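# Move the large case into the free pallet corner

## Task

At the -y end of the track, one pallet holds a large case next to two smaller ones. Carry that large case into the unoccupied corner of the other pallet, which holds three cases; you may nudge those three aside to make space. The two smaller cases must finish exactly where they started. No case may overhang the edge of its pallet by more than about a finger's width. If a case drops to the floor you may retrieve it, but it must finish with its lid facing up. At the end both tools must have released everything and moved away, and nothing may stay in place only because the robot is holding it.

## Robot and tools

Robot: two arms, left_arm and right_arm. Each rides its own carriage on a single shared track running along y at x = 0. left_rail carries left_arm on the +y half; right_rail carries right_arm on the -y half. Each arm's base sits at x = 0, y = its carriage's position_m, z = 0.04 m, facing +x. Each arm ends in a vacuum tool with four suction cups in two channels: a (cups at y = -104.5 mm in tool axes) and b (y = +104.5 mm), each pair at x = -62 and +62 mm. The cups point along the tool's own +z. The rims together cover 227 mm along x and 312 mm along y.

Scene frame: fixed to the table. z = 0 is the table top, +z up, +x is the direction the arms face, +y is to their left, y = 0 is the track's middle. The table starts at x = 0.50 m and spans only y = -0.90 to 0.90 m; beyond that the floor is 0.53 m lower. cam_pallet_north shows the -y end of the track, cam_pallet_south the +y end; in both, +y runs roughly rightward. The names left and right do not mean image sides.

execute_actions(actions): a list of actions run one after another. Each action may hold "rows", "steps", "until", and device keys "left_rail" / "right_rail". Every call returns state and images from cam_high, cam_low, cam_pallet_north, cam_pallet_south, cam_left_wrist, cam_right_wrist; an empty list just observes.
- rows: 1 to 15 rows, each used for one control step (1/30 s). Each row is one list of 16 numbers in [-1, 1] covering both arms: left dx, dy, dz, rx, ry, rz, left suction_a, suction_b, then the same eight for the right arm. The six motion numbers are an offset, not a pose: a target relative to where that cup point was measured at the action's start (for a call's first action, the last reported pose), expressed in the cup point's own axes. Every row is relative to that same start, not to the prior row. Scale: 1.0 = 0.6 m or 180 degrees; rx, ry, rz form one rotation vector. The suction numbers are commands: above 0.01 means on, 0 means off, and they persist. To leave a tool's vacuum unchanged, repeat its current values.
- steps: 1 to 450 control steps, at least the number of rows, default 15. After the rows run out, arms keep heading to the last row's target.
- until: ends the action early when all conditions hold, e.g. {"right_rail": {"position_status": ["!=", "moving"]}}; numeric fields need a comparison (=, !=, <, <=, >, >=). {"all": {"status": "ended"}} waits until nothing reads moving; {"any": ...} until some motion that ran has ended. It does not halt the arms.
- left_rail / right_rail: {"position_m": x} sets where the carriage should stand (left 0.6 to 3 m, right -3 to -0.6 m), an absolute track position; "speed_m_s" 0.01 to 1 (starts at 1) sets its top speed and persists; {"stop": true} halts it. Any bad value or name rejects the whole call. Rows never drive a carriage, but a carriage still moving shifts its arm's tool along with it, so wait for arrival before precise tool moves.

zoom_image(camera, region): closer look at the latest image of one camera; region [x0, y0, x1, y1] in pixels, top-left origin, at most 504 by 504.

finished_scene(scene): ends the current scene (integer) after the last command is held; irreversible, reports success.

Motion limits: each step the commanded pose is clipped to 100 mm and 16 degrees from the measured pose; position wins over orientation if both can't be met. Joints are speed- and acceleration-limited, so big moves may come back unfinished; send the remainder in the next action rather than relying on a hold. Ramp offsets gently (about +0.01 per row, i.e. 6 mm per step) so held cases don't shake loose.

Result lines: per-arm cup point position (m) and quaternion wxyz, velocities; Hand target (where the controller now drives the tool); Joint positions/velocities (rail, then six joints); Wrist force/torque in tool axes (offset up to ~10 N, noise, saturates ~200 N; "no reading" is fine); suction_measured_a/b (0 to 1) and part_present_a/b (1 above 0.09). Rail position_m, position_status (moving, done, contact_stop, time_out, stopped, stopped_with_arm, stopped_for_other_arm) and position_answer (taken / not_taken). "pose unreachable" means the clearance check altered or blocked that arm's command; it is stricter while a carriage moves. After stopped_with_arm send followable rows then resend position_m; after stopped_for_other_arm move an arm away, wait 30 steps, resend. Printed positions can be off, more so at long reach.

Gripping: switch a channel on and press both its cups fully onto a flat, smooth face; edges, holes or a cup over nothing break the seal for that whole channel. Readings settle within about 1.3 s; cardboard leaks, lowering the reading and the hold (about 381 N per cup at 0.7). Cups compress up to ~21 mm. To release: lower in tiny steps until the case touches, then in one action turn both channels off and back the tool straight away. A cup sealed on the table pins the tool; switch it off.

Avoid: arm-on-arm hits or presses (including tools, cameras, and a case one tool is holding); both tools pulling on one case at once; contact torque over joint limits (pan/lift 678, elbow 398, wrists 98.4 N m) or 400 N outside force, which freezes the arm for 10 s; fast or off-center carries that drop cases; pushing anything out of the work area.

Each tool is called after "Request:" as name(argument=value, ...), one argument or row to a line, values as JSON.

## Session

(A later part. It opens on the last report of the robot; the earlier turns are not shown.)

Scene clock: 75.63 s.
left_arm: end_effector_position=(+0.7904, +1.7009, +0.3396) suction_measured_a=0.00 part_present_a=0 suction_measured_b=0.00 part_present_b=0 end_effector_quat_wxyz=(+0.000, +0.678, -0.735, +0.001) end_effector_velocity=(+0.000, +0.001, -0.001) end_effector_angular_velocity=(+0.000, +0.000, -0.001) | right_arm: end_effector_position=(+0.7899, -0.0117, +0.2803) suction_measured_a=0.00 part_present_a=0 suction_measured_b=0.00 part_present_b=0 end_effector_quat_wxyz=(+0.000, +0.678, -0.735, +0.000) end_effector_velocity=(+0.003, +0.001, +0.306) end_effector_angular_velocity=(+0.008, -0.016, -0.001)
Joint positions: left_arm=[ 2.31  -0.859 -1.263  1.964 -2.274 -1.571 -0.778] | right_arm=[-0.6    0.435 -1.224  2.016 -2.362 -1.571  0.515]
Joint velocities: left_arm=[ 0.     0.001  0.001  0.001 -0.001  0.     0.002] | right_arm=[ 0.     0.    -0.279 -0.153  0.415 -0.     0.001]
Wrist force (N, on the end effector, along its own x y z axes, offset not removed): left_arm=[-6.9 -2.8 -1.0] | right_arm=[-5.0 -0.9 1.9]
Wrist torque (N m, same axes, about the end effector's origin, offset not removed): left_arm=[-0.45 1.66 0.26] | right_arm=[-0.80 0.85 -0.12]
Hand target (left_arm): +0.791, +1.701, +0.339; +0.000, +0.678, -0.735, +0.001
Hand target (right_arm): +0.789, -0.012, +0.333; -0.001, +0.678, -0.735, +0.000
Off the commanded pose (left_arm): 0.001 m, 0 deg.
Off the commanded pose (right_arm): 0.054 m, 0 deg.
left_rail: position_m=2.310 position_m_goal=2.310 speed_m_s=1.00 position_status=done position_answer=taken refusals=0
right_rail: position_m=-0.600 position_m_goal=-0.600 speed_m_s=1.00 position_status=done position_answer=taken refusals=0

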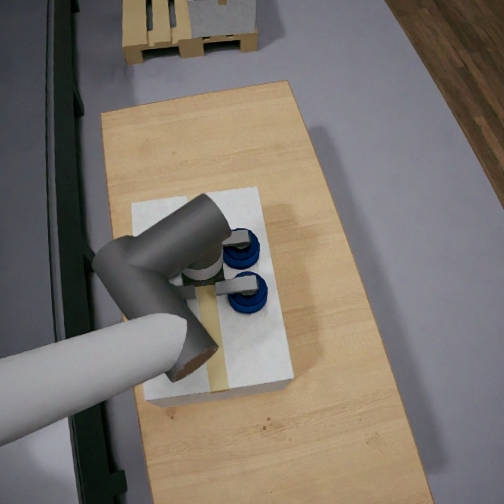

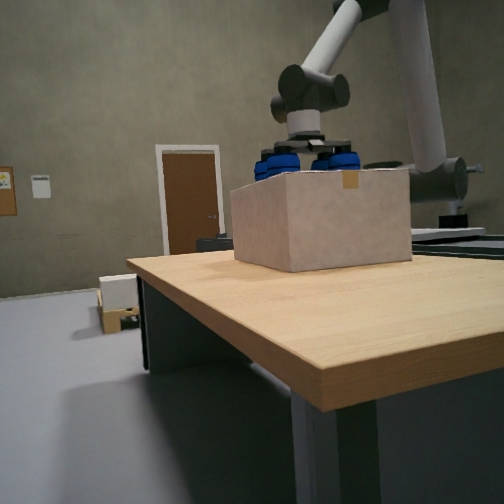

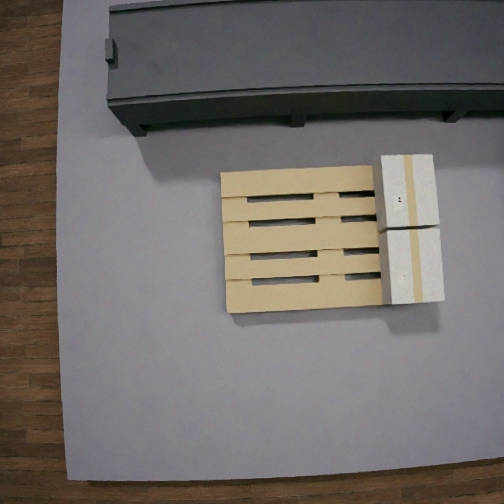

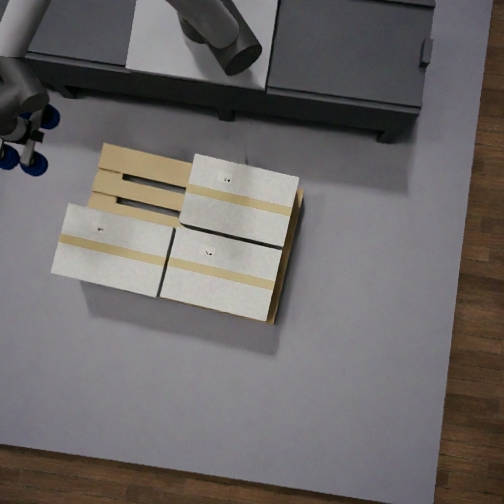

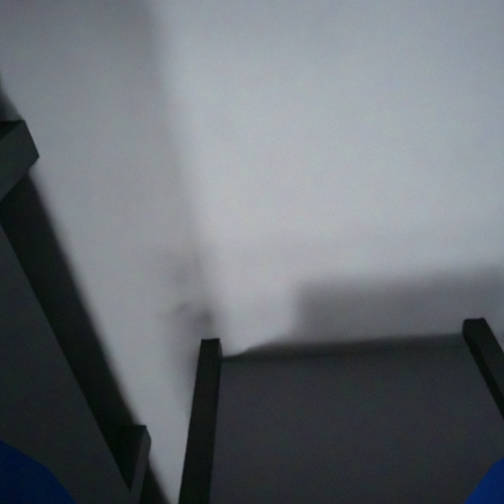

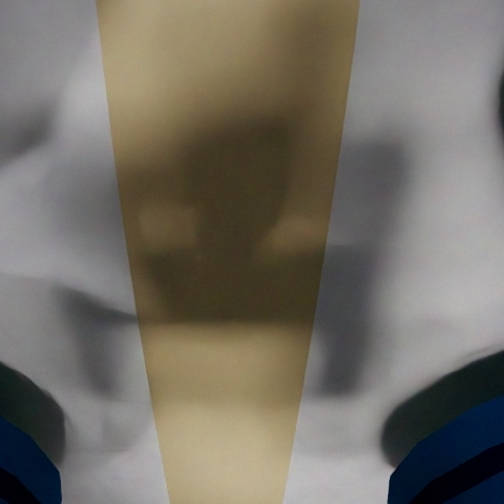

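Request:
execute_actions(
  actions=[
    {"rows": [[0,0,0,0,0,0,0,0, 0,0,-0.1995,0,0,0,0,0]], "steps": 1},
  ],
)

Scene clock: 76.47 s.
left_arm: end_effector_position=(+0.7906, +1.7012, +0.3392) suction_measured_a=0.00 part_present_a=0 suction_measured_b=0.00 part_present_b=0 end_effector_quat_wxyz=(+0.000, +0.678, -0.735, +0.001) end_effector_velocity=(+0.000, +0.000, +0.000) end_effector_angular_velocity=(-0.000, -0.000, +0.000) | right_arm: end_effector_position=(+0.7892, -0.0118, +0.3326) suction_measured_a=0.00 part_present_a=0 suction_measured_b=0.00 part_present_b=0 end_effector_quat_wxyz=(-0.001, +0.678, -0.735, +0.000) end_effector_velocity=(+0.002, +0.001, +0.010) end_effector_angular_velocity=(+0.002, -0.005, +0.000)
Joint positions: left_arm=[ 2.31  -0.859 -1.263  1.965 -2.274 -1.571 -0.777] | right_arm=[-0.6    0.435 -1.271  1.989 -2.291 -1.571  0.515]
Joint velocities: left_arm=[ 0.  0. -0. -0.  0.  0.  0.] | right_arm=[ 0.     0.    -0.008 -0.006  0.009  0.     0.   ]
Wrist force (N, on the end effector, along its own x y z axes, offset not removed): left_arm=[-6.5 -1.5 -2.8] | right_arm=[-4.6 1.6 -2.3]
Wrist torque (N m, same axes, about the end effector's origin, offset not removed): left_arm=[-0.29 1.62 0.17] | right_arm=[-0.19 0.64 -0.22]
Hand target (left_arm): +0.790, +1.701, +0.340; +0.000, +0.678, -0.735, +0.001
Hand target (right_arm): +0.789, -0.012, +0.399; -0.002, +0.678, -0.735, +0.001
Off the commanded pose (left_arm): 0.001 m, 0 deg.
Off the commanded pose (right_arm): 0.067 m, 0 deg.
left_rail: position_m=2.310 position_m_goal=2.310 speed_m_s=1.00 position_status=done position_answer=taken refusals=0
right_rail: position_m=-0.600 position_m_goal=-0.600 speed_m_s=1.00 position_status=done position_answer=taken refusals=0

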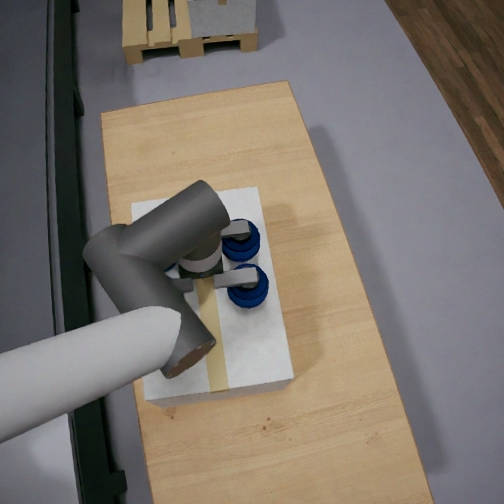

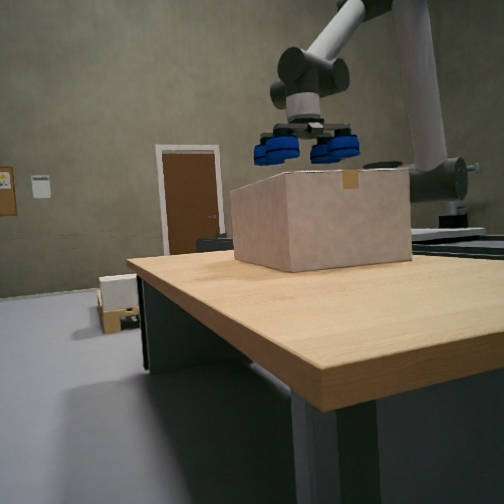

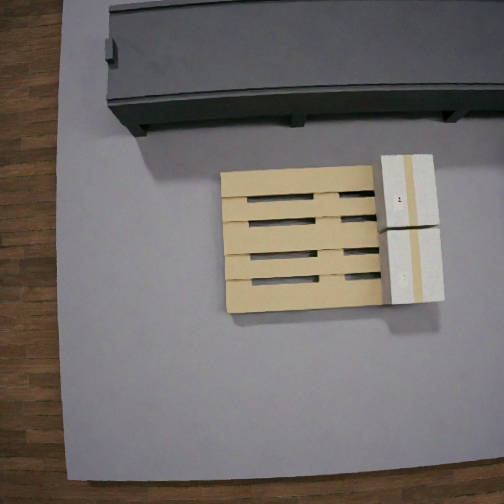

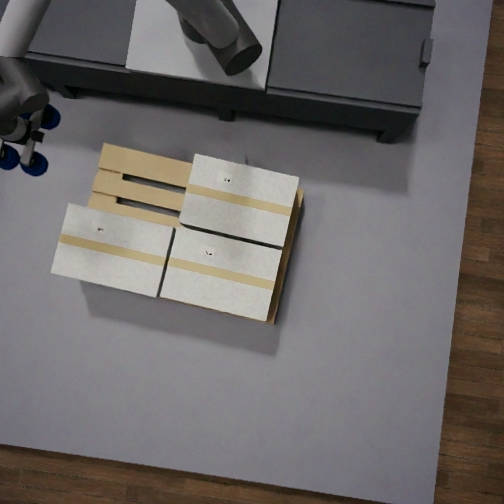

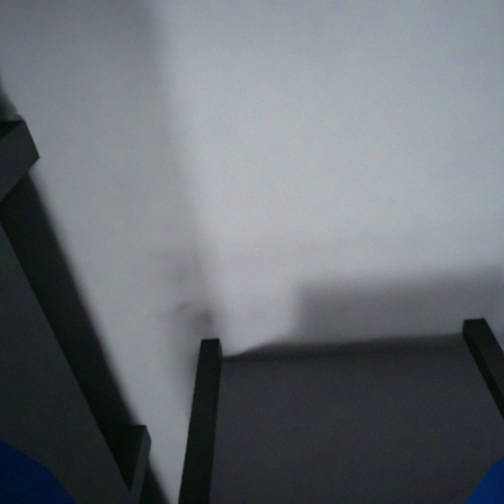

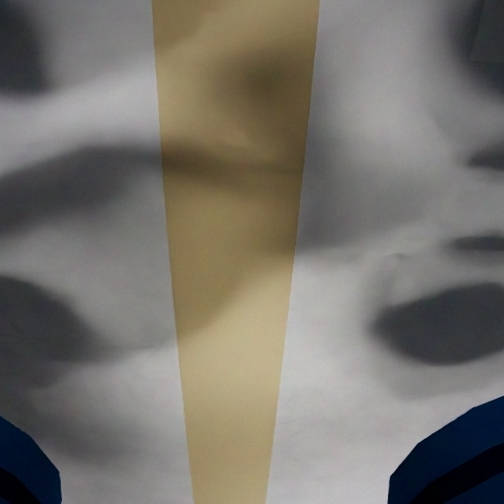

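Request:
execute_actions(
  actions=[],
)

Scene clock: 76.73 s.
left_arm: end_effector_position=(+0.7906, +1.7012, +0.3393) suction_measured_a=0.00 part_present_a=0 suction_measured_b=0.00 part_present_b=0 end_effector_quat_wxyz=(+0.000, +0.678, -0.735, +0.001) end_effector_velocity=(-0.000, -0.000, +0.001) end_effector_angular_velocity=(-0.000, -0.000, -0.000) | right_arm: end_effector_position=(+0.7893, -0.0117, +0.3939) suction_measured_a=0.00 part_present_a=0 suction_measured_b=0.00 part_present_b=0 end_effector_quat_wxyz=(-0.002, +0.678, -0.735, +0.001) end_effector_velocity=(-0.005, -0.003, +0.056) end_effector_angular_velocity=(-0.004, +0.008, -0.000)
Joint positions: left_arm=[ 2.31  -0.859 -1.263  1.965 -2.274 -1.571 -0.777] | right_arm=[-0.6    0.435 -1.319  1.95  -2.207 -1.571  0.515]
Joint velocities: left_arm=[ 0.    -0.    -0.    -0.     0.001 -0.     0.   ] | right_arm=[ 0.    -0.    -0.046 -0.035  0.09   0.     0.   ]
Wrist force (N, on the end effector, along its own x y z axes, offset not removed): left_arm=[-5.1 -2.7 -1.1] | right_arm=[3.4 -2.1 -4.9]
Wrist torque (N m, same axes, about the end effector's origin, offset not removed): left_arm=[-0.37 1.39 0.28] | right_arm=[-1.01 -0.31 -0.02]
Hand target (left_arm): +0.790, +1.701, +0.340; +0.000, +0.678, -0.735, +0.001
Hand target (right_arm): +0.789, -0.012, +0.399; -0.002, +0.678, -0.735, +0.001
Off the commanded pose (left_arm): 0.000 m, 0 deg.
Off the commanded pose (right_arm): 0.006 m, 0 deg.
left_rail: position_m=2.310 position_m_goal=2.310 speed_m_s=1.00 position_status=done position_answer=taken refusals=0
right_rail: position_m=-0.600 position_m_goal=-0.600 speed_m_s=1.00 position_status=done position_answer=taken refusals=0

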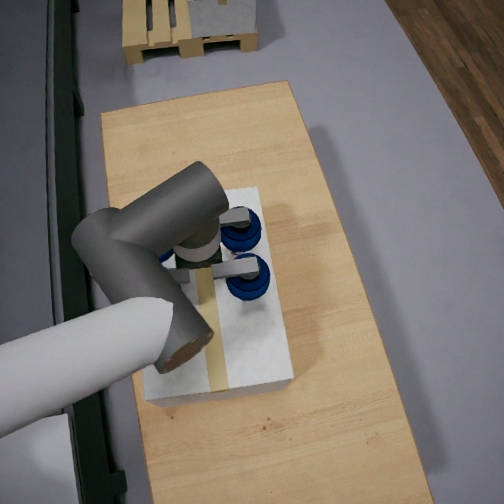

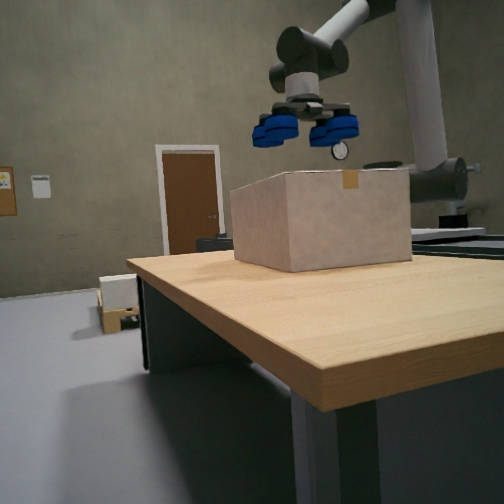

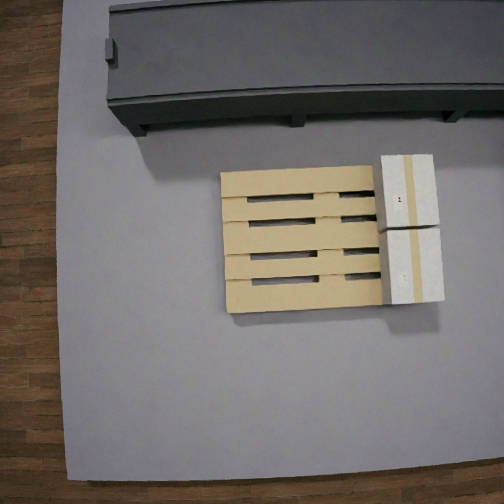

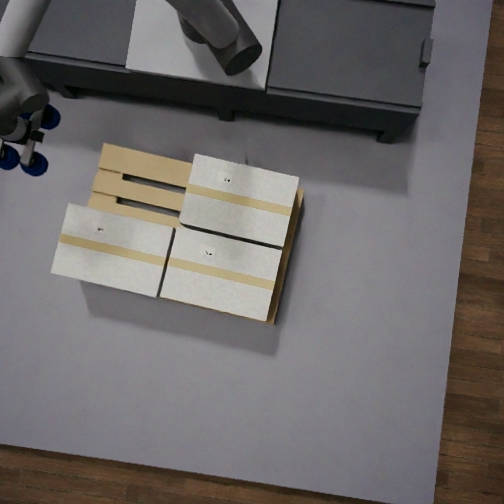

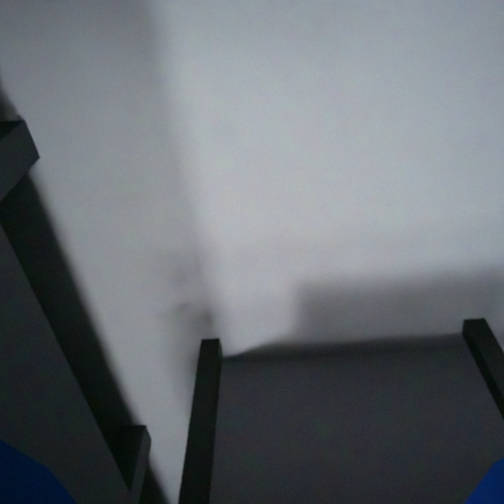

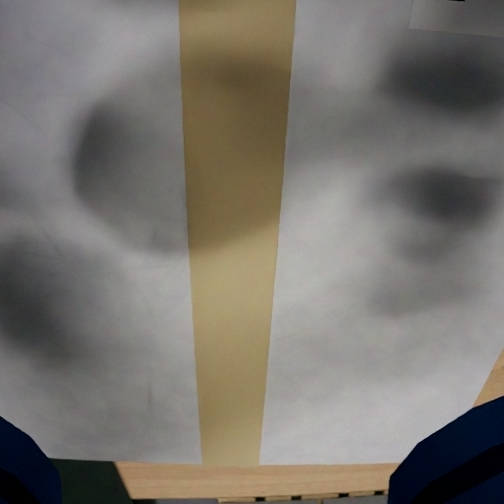

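Request:
execute_actions(
  actions=[
    {"right_rail": {"position_m": -2.2}, "left_rail": {"position_m": 0.6}, "steps": 1},
  ],
)

Scene clock: 76.97 s.
left_arm: end_effector_position=(+0.7905, +1.7010, +0.3394) suction_measured_a=0.00 part_present_a=0 suction_measured_b=0.00 part_present_b=0 end_effector_quat_wxyz=(+0.000, +0.678, -0.735, +0.001) end_effector_velocity=(-0.000, -0.001, +0.001) end_effector_angular_velocity=(-0.000, -0.001, -0.000) | right_arm: end_effector_position=(+0.7888, -0.0120, +0.3984) suction_measured_a=0.00 part_present_a=0 suction_measured_b=0.00 part_present_b=0 end_effector_quat_wxyz=(-0.002, +0.678, -0.735, +0.001) end_effector_velocity=(-0.000, -0.000, +0.004) end_effector_angular_velocity=(-0.001, +0.002, -0.000)
Joint positions: left_arm=[ 2.31  -0.859 -1.263  1.964 -2.274 -1.571 -0.778] | right_arm=[-0.6    0.435 -1.323  1.947 -2.199 -1.571  0.515]
Joint velocities: left_arm=[-0.    -0.001 -0.001 -0.     0.     0.001 -0.   ] | right_arm=[ 0.     0.    -0.003 -0.004  0.008 -0.     0.   ]
Wrist force (N, on the end effector, along its own x y z axes, offset not removed): left_arm=[-4.7 0.0 -2.7] | right_arm=[1.3 -1.5 -0.6]
Wrist torque (N m, same axes, about the end effector's origin, offset not removed): left_arm=[-0.04 1.43 0.11] | right_arm=[-0.57 -0.10 -0.05]
Hand target (left_arm): +0.790, +1.699, +0.340; +0.000, +0.678, -0.735, +0.001
Hand target (right_arm): +0.790, -0.014, +0.400; +0.000, +0.678, -0.735, +0.000
Off the commanded pose (left_arm): 0.000 m, 0 deg.
Off the commanded pose (right_arm): 0.002 m, 0 deg.
left_rail: position_m=2.310 position_m_goal=0.600 speed_m_s=1.00 position_status=moving position_answer=taken refusals=0
right_rail: position_m=-0.600 position_m_goal=-2.200 speed_m_s=1.00 position_status=moving position_answer=taken refusals=0

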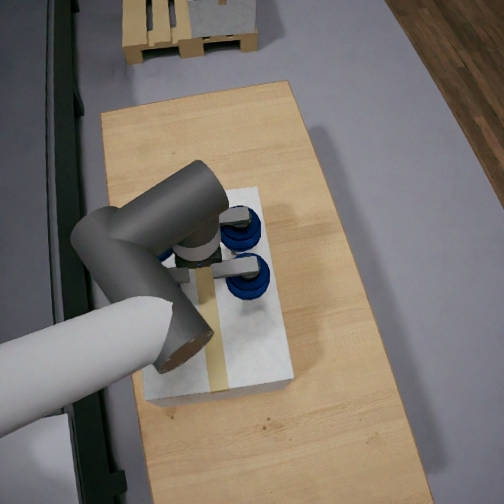

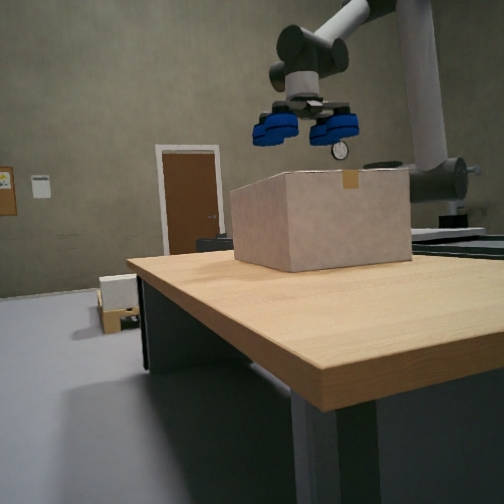

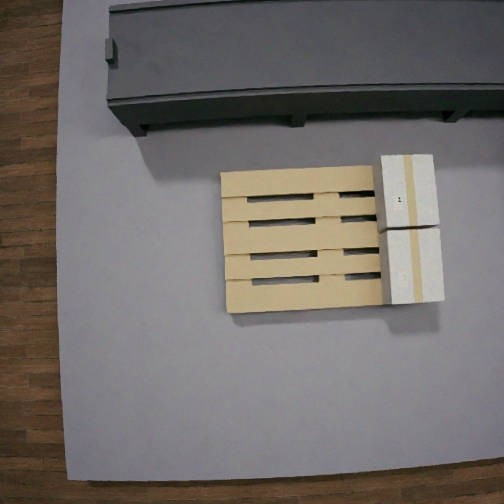

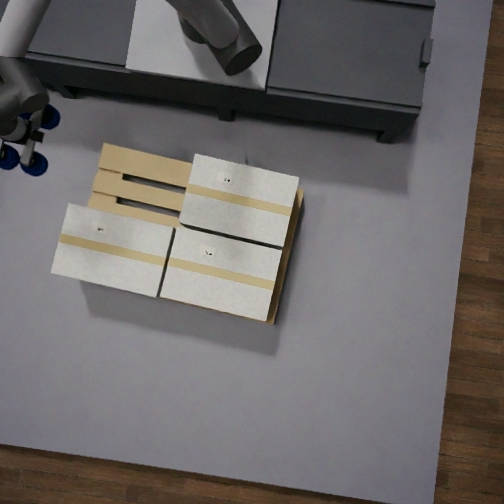

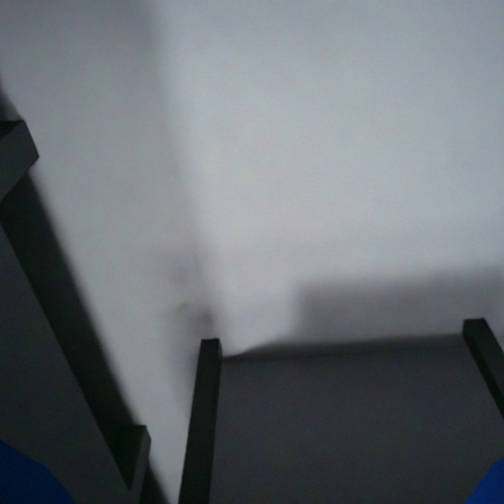

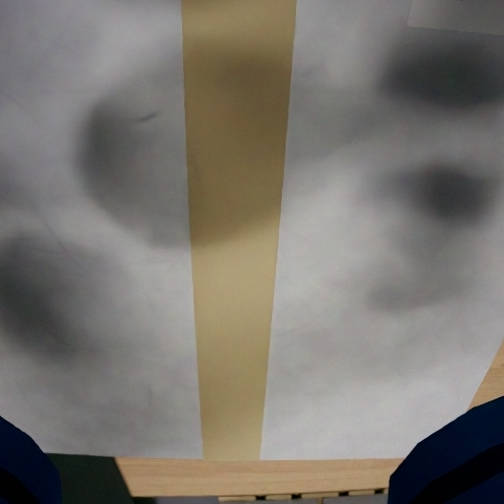

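Request:
execute_actions(
  actions=[],
)

Scene clock: 78.73 s.
left_arm: end_effector_position=(+0.7904, +0.1952, +0.3396) suction_measured_a=0.00 part_present_a=0 suction_measured_b=0.00 part_present_b=0 end_effector_quat_wxyz=(+0.000, +0.678, -0.735, +0.001) end_effector_velocity=(+0.000, -0.911, -0.001) end_effector_angular_velocity=(+0.000, +0.000, -0.000) | right_arm: end_effector_position=(+0.7901, -1.4950, +0.4001) suction_measured_a=0.00 part_present_a=0 suction_measured_b=0.00 part_present_b=0 end_effector_quat_wxyz=(+0.000, +0.678, -0.735, +0.000) end_effector_velocity=(+0.000, -0.688, +0.000) end_effector_angular_velocity=(+0.000, -0.000, -0.000)
Joint positions: left_arm=[ 0.804 -0.859 -1.263  1.964 -2.274 -1.571 -0.778] | right_arm=[-2.083  0.434 -1.322  1.942 -2.191 -1.571  0.515]
Joint velocities: left_arm=[-0.911 -0.     0.001 -0.    -0.     0.    -0.   ] | right_arm=[-0.688 -0.    -0.     0.     0.    -0.    -0.   ]
Wrist force (N, on the end effector, along its own x y z axes, offset not removed): left_arm=[-0.7 -1.9 -1.1] | right_arm=[6.6 0.3 -3.6]
Wrist torque (N m, same axes, about the end effector's origin, offset not removed): left_arm=[-0.26 0.98 0.14] | right_arm=[-0.33 -0.54 0.08]
Hand target (left_arm): +0.790, +0.145, +0.340; +0.000, +0.678, -0.735, +0.001
Hand target (right_arm): +0.790, -1.532, +0.400; +0.000, +0.678, -0.735, +0.000
Off the commanded pose (left_arm): 0.000 m, 0 deg.
Off the commanded pose (right_arm): 0.000 m, 0 deg.
left_rail: position_m=0.804 position_m_goal=0.600 speed_m_s=1.00 position_status=moving position_answer=taken refusals=0
right_rail: position_m=-2.083 position_m_goal=-2.200 speed_m_s=1.00 position_status=moving position_answer=taken refusals=0

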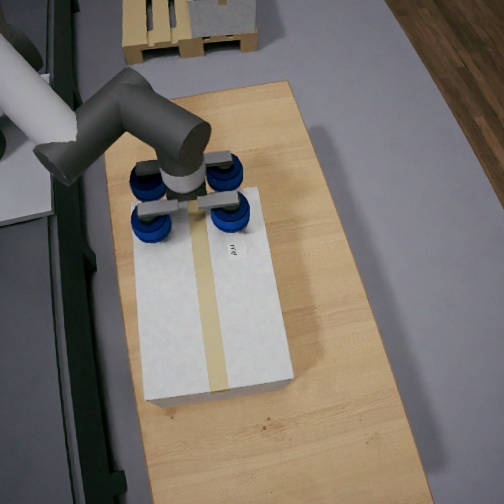

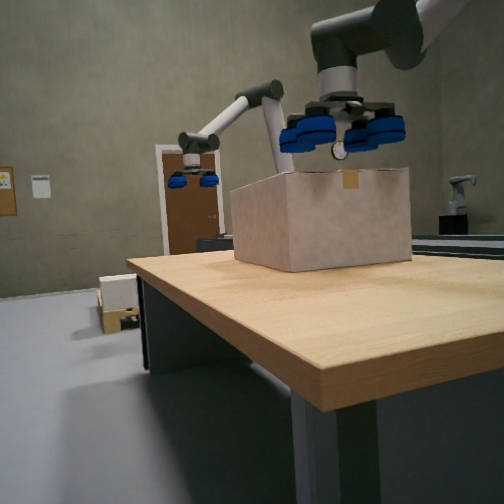

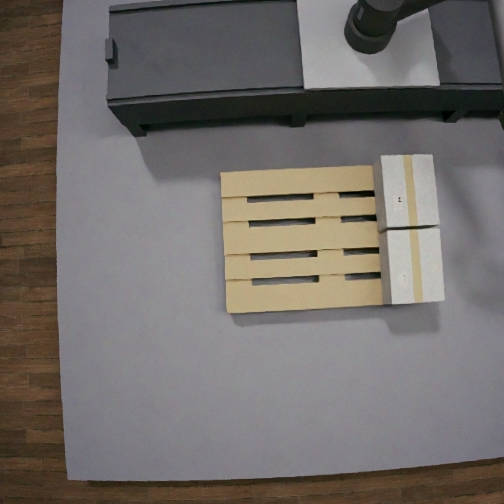

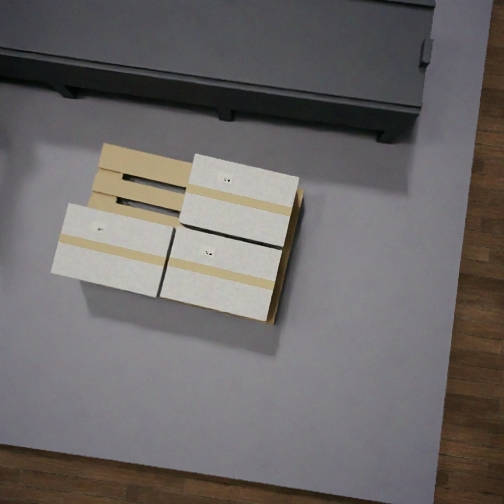

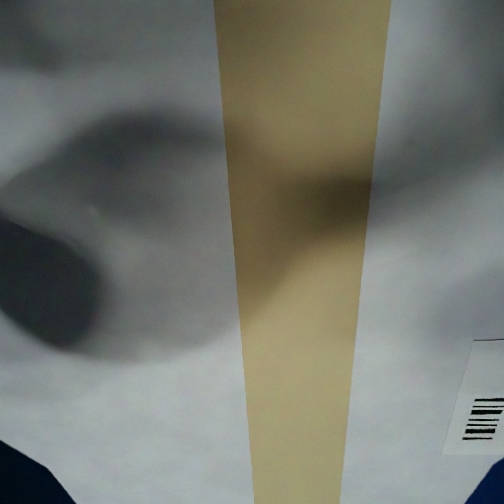

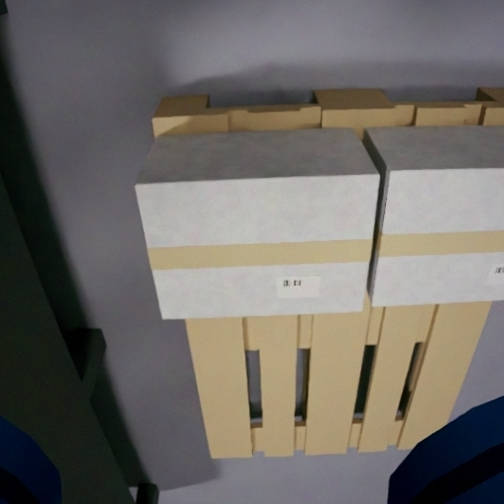

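Request:
execute_actions(
  actions=[],
)

Scene clock: 79.17 s.
left_arm: end_effector_position=(+0.7904, -0.0087, +0.3396) suction_measured_a=0.00 part_present_a=0 suction_measured_b=0.00 part_present_b=0 end_effector_quat_wxyz=(+0.000, +0.678, -0.735, +0.001) end_effector_velocity=(+0.000, -0.042, +0.000) end_effector_angular_velocity=(-0.000, -0.000, +0.000) | right_arm: end_effector_position=(+0.7901, -1.6118, +0.4001) suction_measured_a=0.00 part_present_a=0 suction_measured_b=0.00 part_present_b=0 end_effector_quat_wxyz=(+0.000, +0.678, -0.735, +0.000) end_effector_velocity=(+0.000, +0.000, -0.000) end_effector_angular_velocity=(-0.000, +0.000, -0.000)
Joint positions: left_arm=[ 0.601 -0.859 -1.263  1.964 -2.274 -1.571 -0.778] | right_arm=[-2.2    0.434 -1.322  1.942 -2.191 -1.571  0.515]
Joint velocities: left_arm=[-0.042  0.    -0.     0.    -0.    -0.     0.   ] | right_arm=[ 0.  0.  0. -0.  0. -0.  0.]
Wrist force (N, on the end effector, along its own x y z axes, offset not removed): left_arm=[0.0 -3.3 -1.7] | right_arm=[2.6 3.4 -5.5]
Wrist torque (N m, same axes, about the end effector's origin, offset not removed): left_arm=[-0.36 0.97 0.19] | right_arm=[-0.18 -0.37 -0.17]
Hand target (left_arm): +0.790, -0.009, +0.340; +0.000, +0.678, -0.735, +0.001
Hand target (right_arm): +0.790, -1.612, +0.400; +0.000, +0.678, -0.735, +0.000
Off the commanded pose (left_arm): 0.000 m, 0 deg.
Off the commanded pose (right_arm): 0.000 m, 0 deg.
left_rail: position_m=0.601 position_m_goal=0.600 speed_m_s=1.00 position_status=moving position_answer=taken refusals=0
right_rail: position_m=-2.200 position_m_goal=-2.200 speed_m_s=1.00 position_status=done position_answer=taken refusals=0

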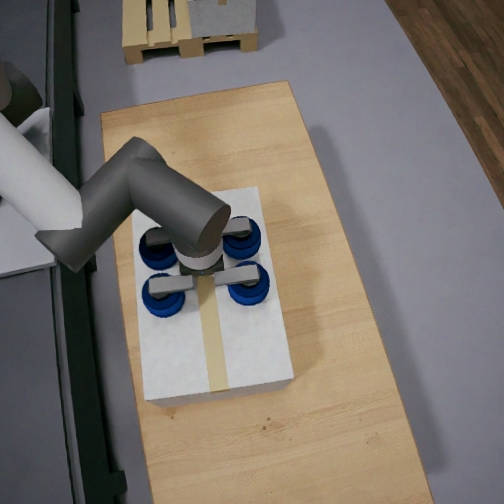

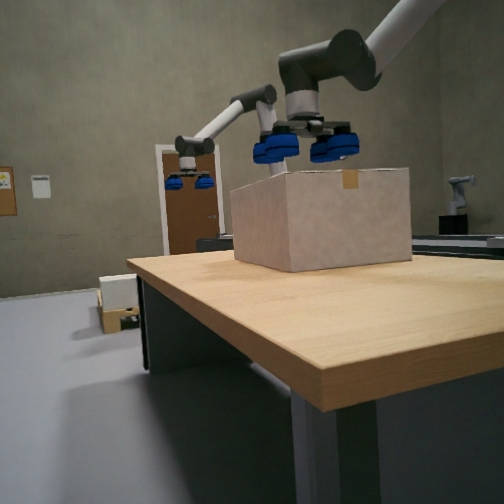

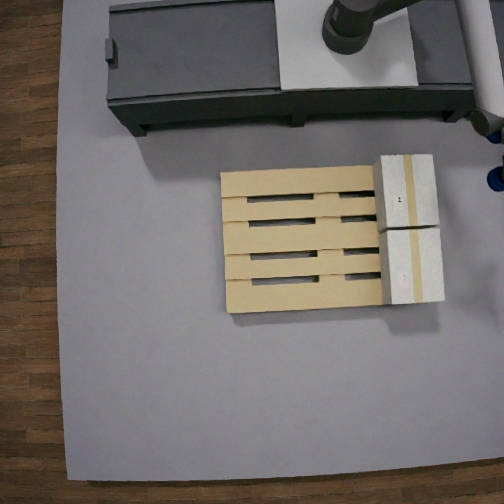

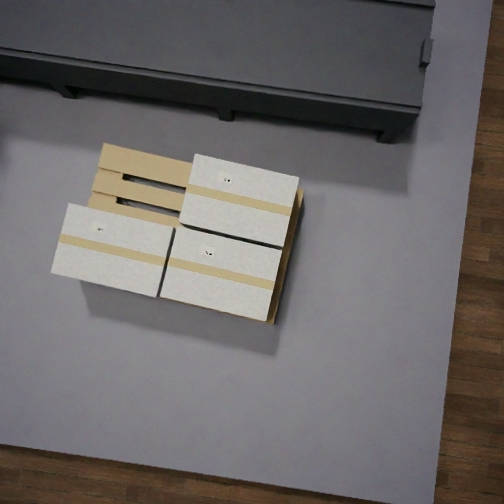

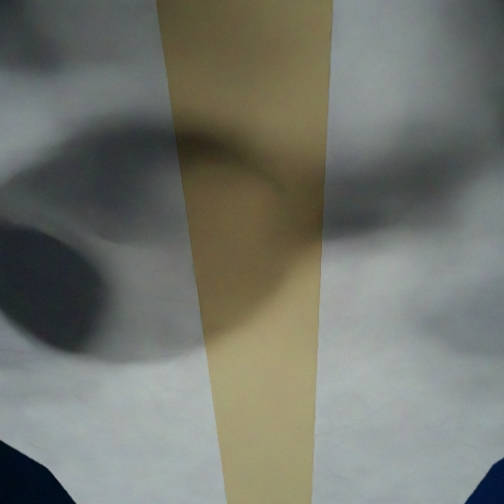

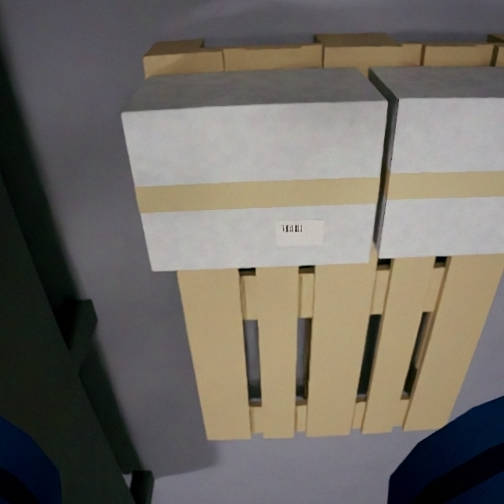

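Request:
execute_actions(
  actions=[],
)

Request:
zoom_image(
  camera="cam_high",
  region=[110, 170, 320, 420],
)

Scene clock: 80.53 s.
left_arm: end_effector_position=(+0.7904, -0.0092, +0.3396) suction_measured_a=0.00 part_present_a=0 suction_measured_b=0.00 part_present_b=0 end_effector_quat_wxyz=(+0.000, +0.678, -0.735, +0.001) end_effector_velocity=(+0.000, +0.000, -0.000) end_effector_angular_velocity=(+0.000, +0.000, +0.000) | right_arm: end_effector_position=(+0.7901, -1.6118, +0.4001) suction_measured_a=0.00 part_present_a=0 suction_measured_b=0.00 part_present_b=0 end_effector_quat_wxyz=(+0.000, +0.678, -0.735, +0.000) end_effector_velocity=(-0.000, +0.000, +0.000) end_effector_angular_velocity=(+0.000, -0.000, +0.000)
Joint positions: left_arm=[ 0.6   -0.859 -1.263  1.964 -2.274 -1.571 -0.778] | right_arm=[-2.2    0.435 -1.322  1.942 -2.191 -1.571  0.515]
Joint velocities: left_arm=[ 0.  0.  0. -0.  0. -0.  0.] | right_arm=[ 0.  0. -0.  0. -0. -0.  0.]
Wrist force (N, on the end effector, along its own x y z axes, offset not removed): left_arm=[-6.4 -5.9 0.3] | right_arm=[-3.1 -1.0 -1.6]
Wrist torque (N m, same axes, about the end effector's origin, offset not removed): left_arm=[-0.84 1.59 0.01] | right_arm=[-0.67 0.60 -0.03]
Hand target (left_arm): +0.790, -0.009, +0.340; +0.000, +0.678, -0.735, +0.001
Hand target (right_arm): +0.790, -1.612, +0.400; +0.000, +0.678, -0.735, +0.000
Off the commanded pose (left_arm): 0.000 m, 0 deg.
Off the commanded pose (right_arm): 0.000 m, 0 deg.
left_rail: position_m=0.600 position_m_goal=0.600 speed_m_s=1.00 position_status=done position_answer=taken refusals=0
right_rail: position_m=-2.200 position_m_goal=-2.200 speed_m_s=1.00 position_status=done position_answer=taken refusals=0

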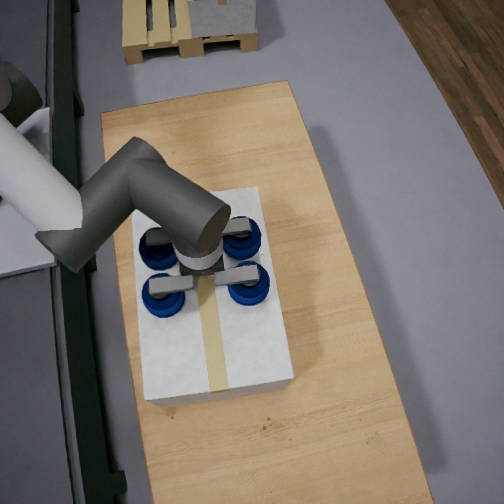

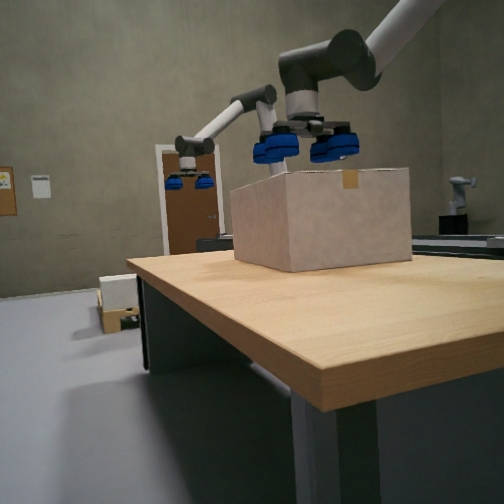

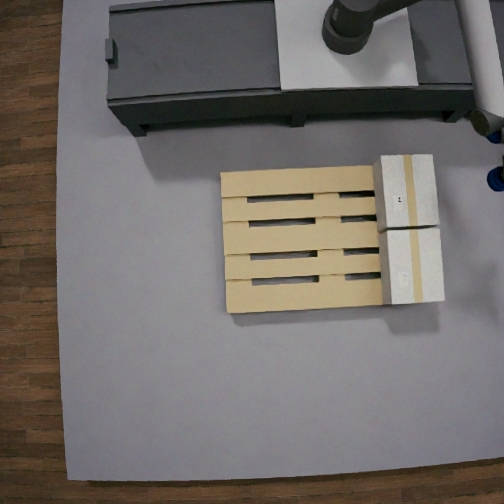

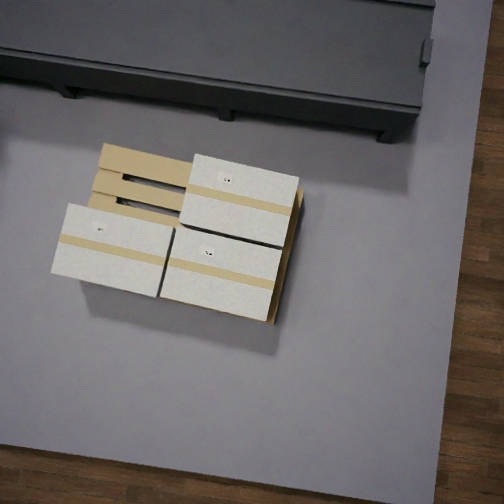

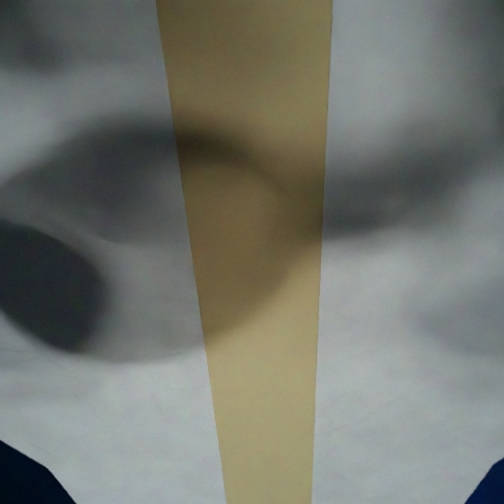

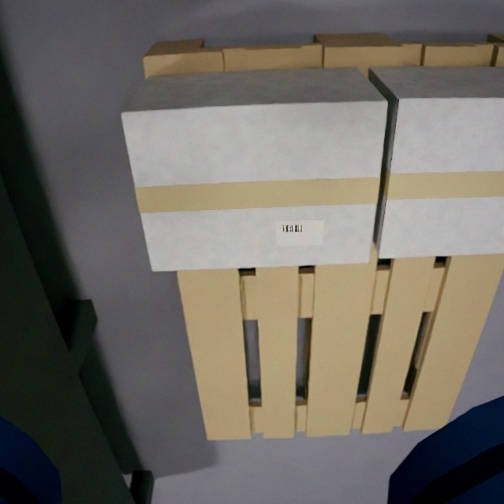

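Region (110, 170, 320, 420) of cam_high's 504x504 image, scaled by 2.016, with more detail than that image has; it fills the left 423 columns of this view, and the rest is white.

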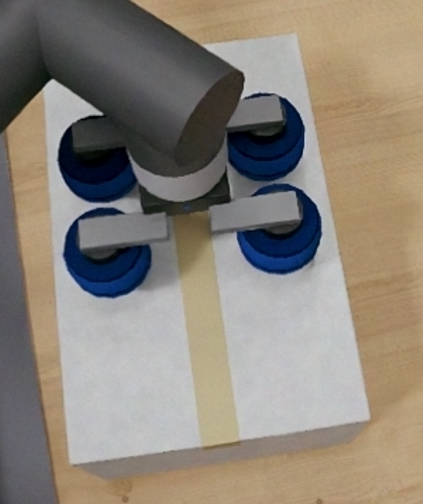

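Request:
execute_actions(
  actions=[
    {"rows": [[0,0.0167,0.066,0,0,0,0,0, 0,0,0,0,0,0,0,0]], "steps": 1},
  ],
)

Scene clock: 80.90 s.
left_arm: end_effector_position=(+0.7904, -0.0092, +0.3396) suction_measured_a=0.00 part_present_a=0 suction_measured_b=0.00 part_present_b=0 end_effector_quat_wxyz=(+0.000, +0.678, -0.735, +0.001) end_effector_velocity=(-0.000, +0.000, -0.001) end_effector_angular_velocity=(-0.001, -0.001, +0.001) | right_arm: end_effector_position=(+0.7901, -1.6117, +0.4001) suction_measured_a=0.00 part_present_a=0 suction_measured_b=0.00 part_present_b=0 end_effector_quat_wxyz=(+0.000, +0.678, -0.735, +0.000) end_effector_velocity=(-0.000, +0.000, -0.000) end_effector_angular_velocity=(-0.000, +0.000, +0.000)
Joint positions: left_arm=[ 0.6   -0.859 -1.263  1.964 -2.274 -1.571 -0.778] | right_arm=[-2.2    0.435 -1.322  1.942 -2.191 -1.571  0.515]
Joint velocities: left_arm=[ 0.    -0.     0.     0.001 -0.003  0.    -0.001] | right_arm=[ 0.  0.  0. -0.  0. -0.  0.]
Wrist force (N, on the end effector, along its own x y z axes, offset not removed): left_arm=[-6.0 -3.3 -1.0] | right_arm=[-1.4 -5.7 4.7]
Wrist torque (N m, same axes, about the end effector's origin, offset not removed): left_arm=[-0.39 1.55 0.17] | right_arm=[-1.41 0.29 0.03]
Hand target (left_arm): +0.780, -0.007, +0.301; +0.000, +0.678, -0.735, -0.000
Hand target (right_arm): +0.790, -1.612, +0.400; +0.000, +0.678, -0.735, +0.000
Off the commanded pose (left_arm): 0.041 m, 0 deg.
Off the commanded pose (right_arm): 0.000 m, 0 deg.
left_rail: position_m=0.600 position_m_goal=0.600 speed_m_s=1.00 position_status=done position_answer=taken refusals=0
right_rail: position_m=-2.200 position_m_goal=-2.200 speed_m_s=1.00 position_status=done position_answer=taken refusals=0

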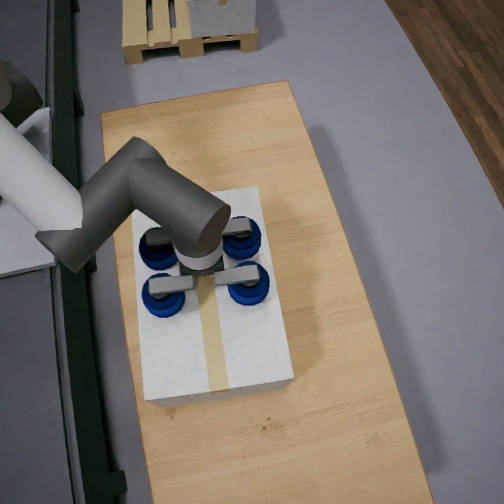

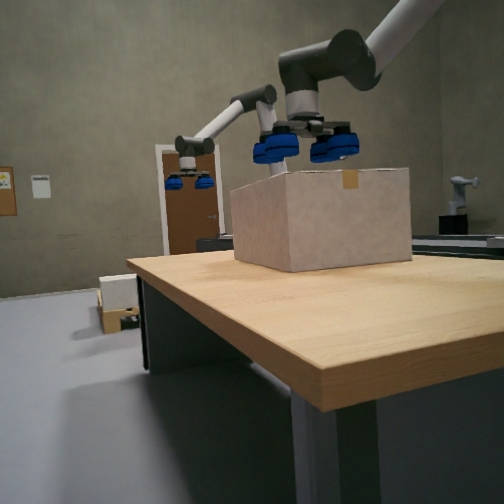

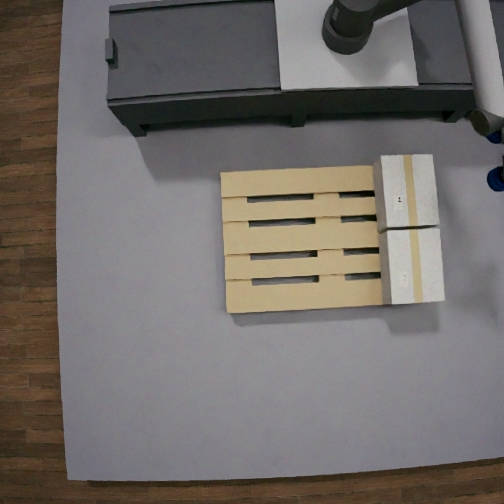

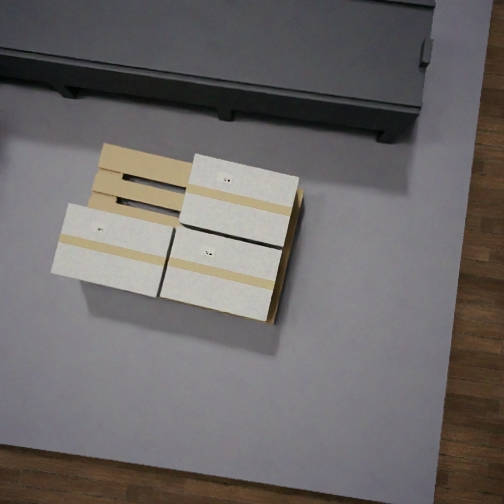

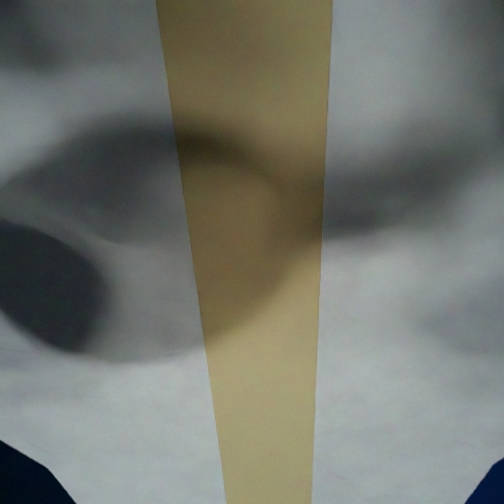

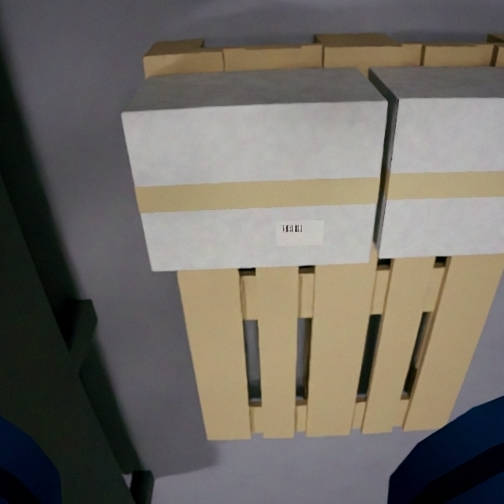

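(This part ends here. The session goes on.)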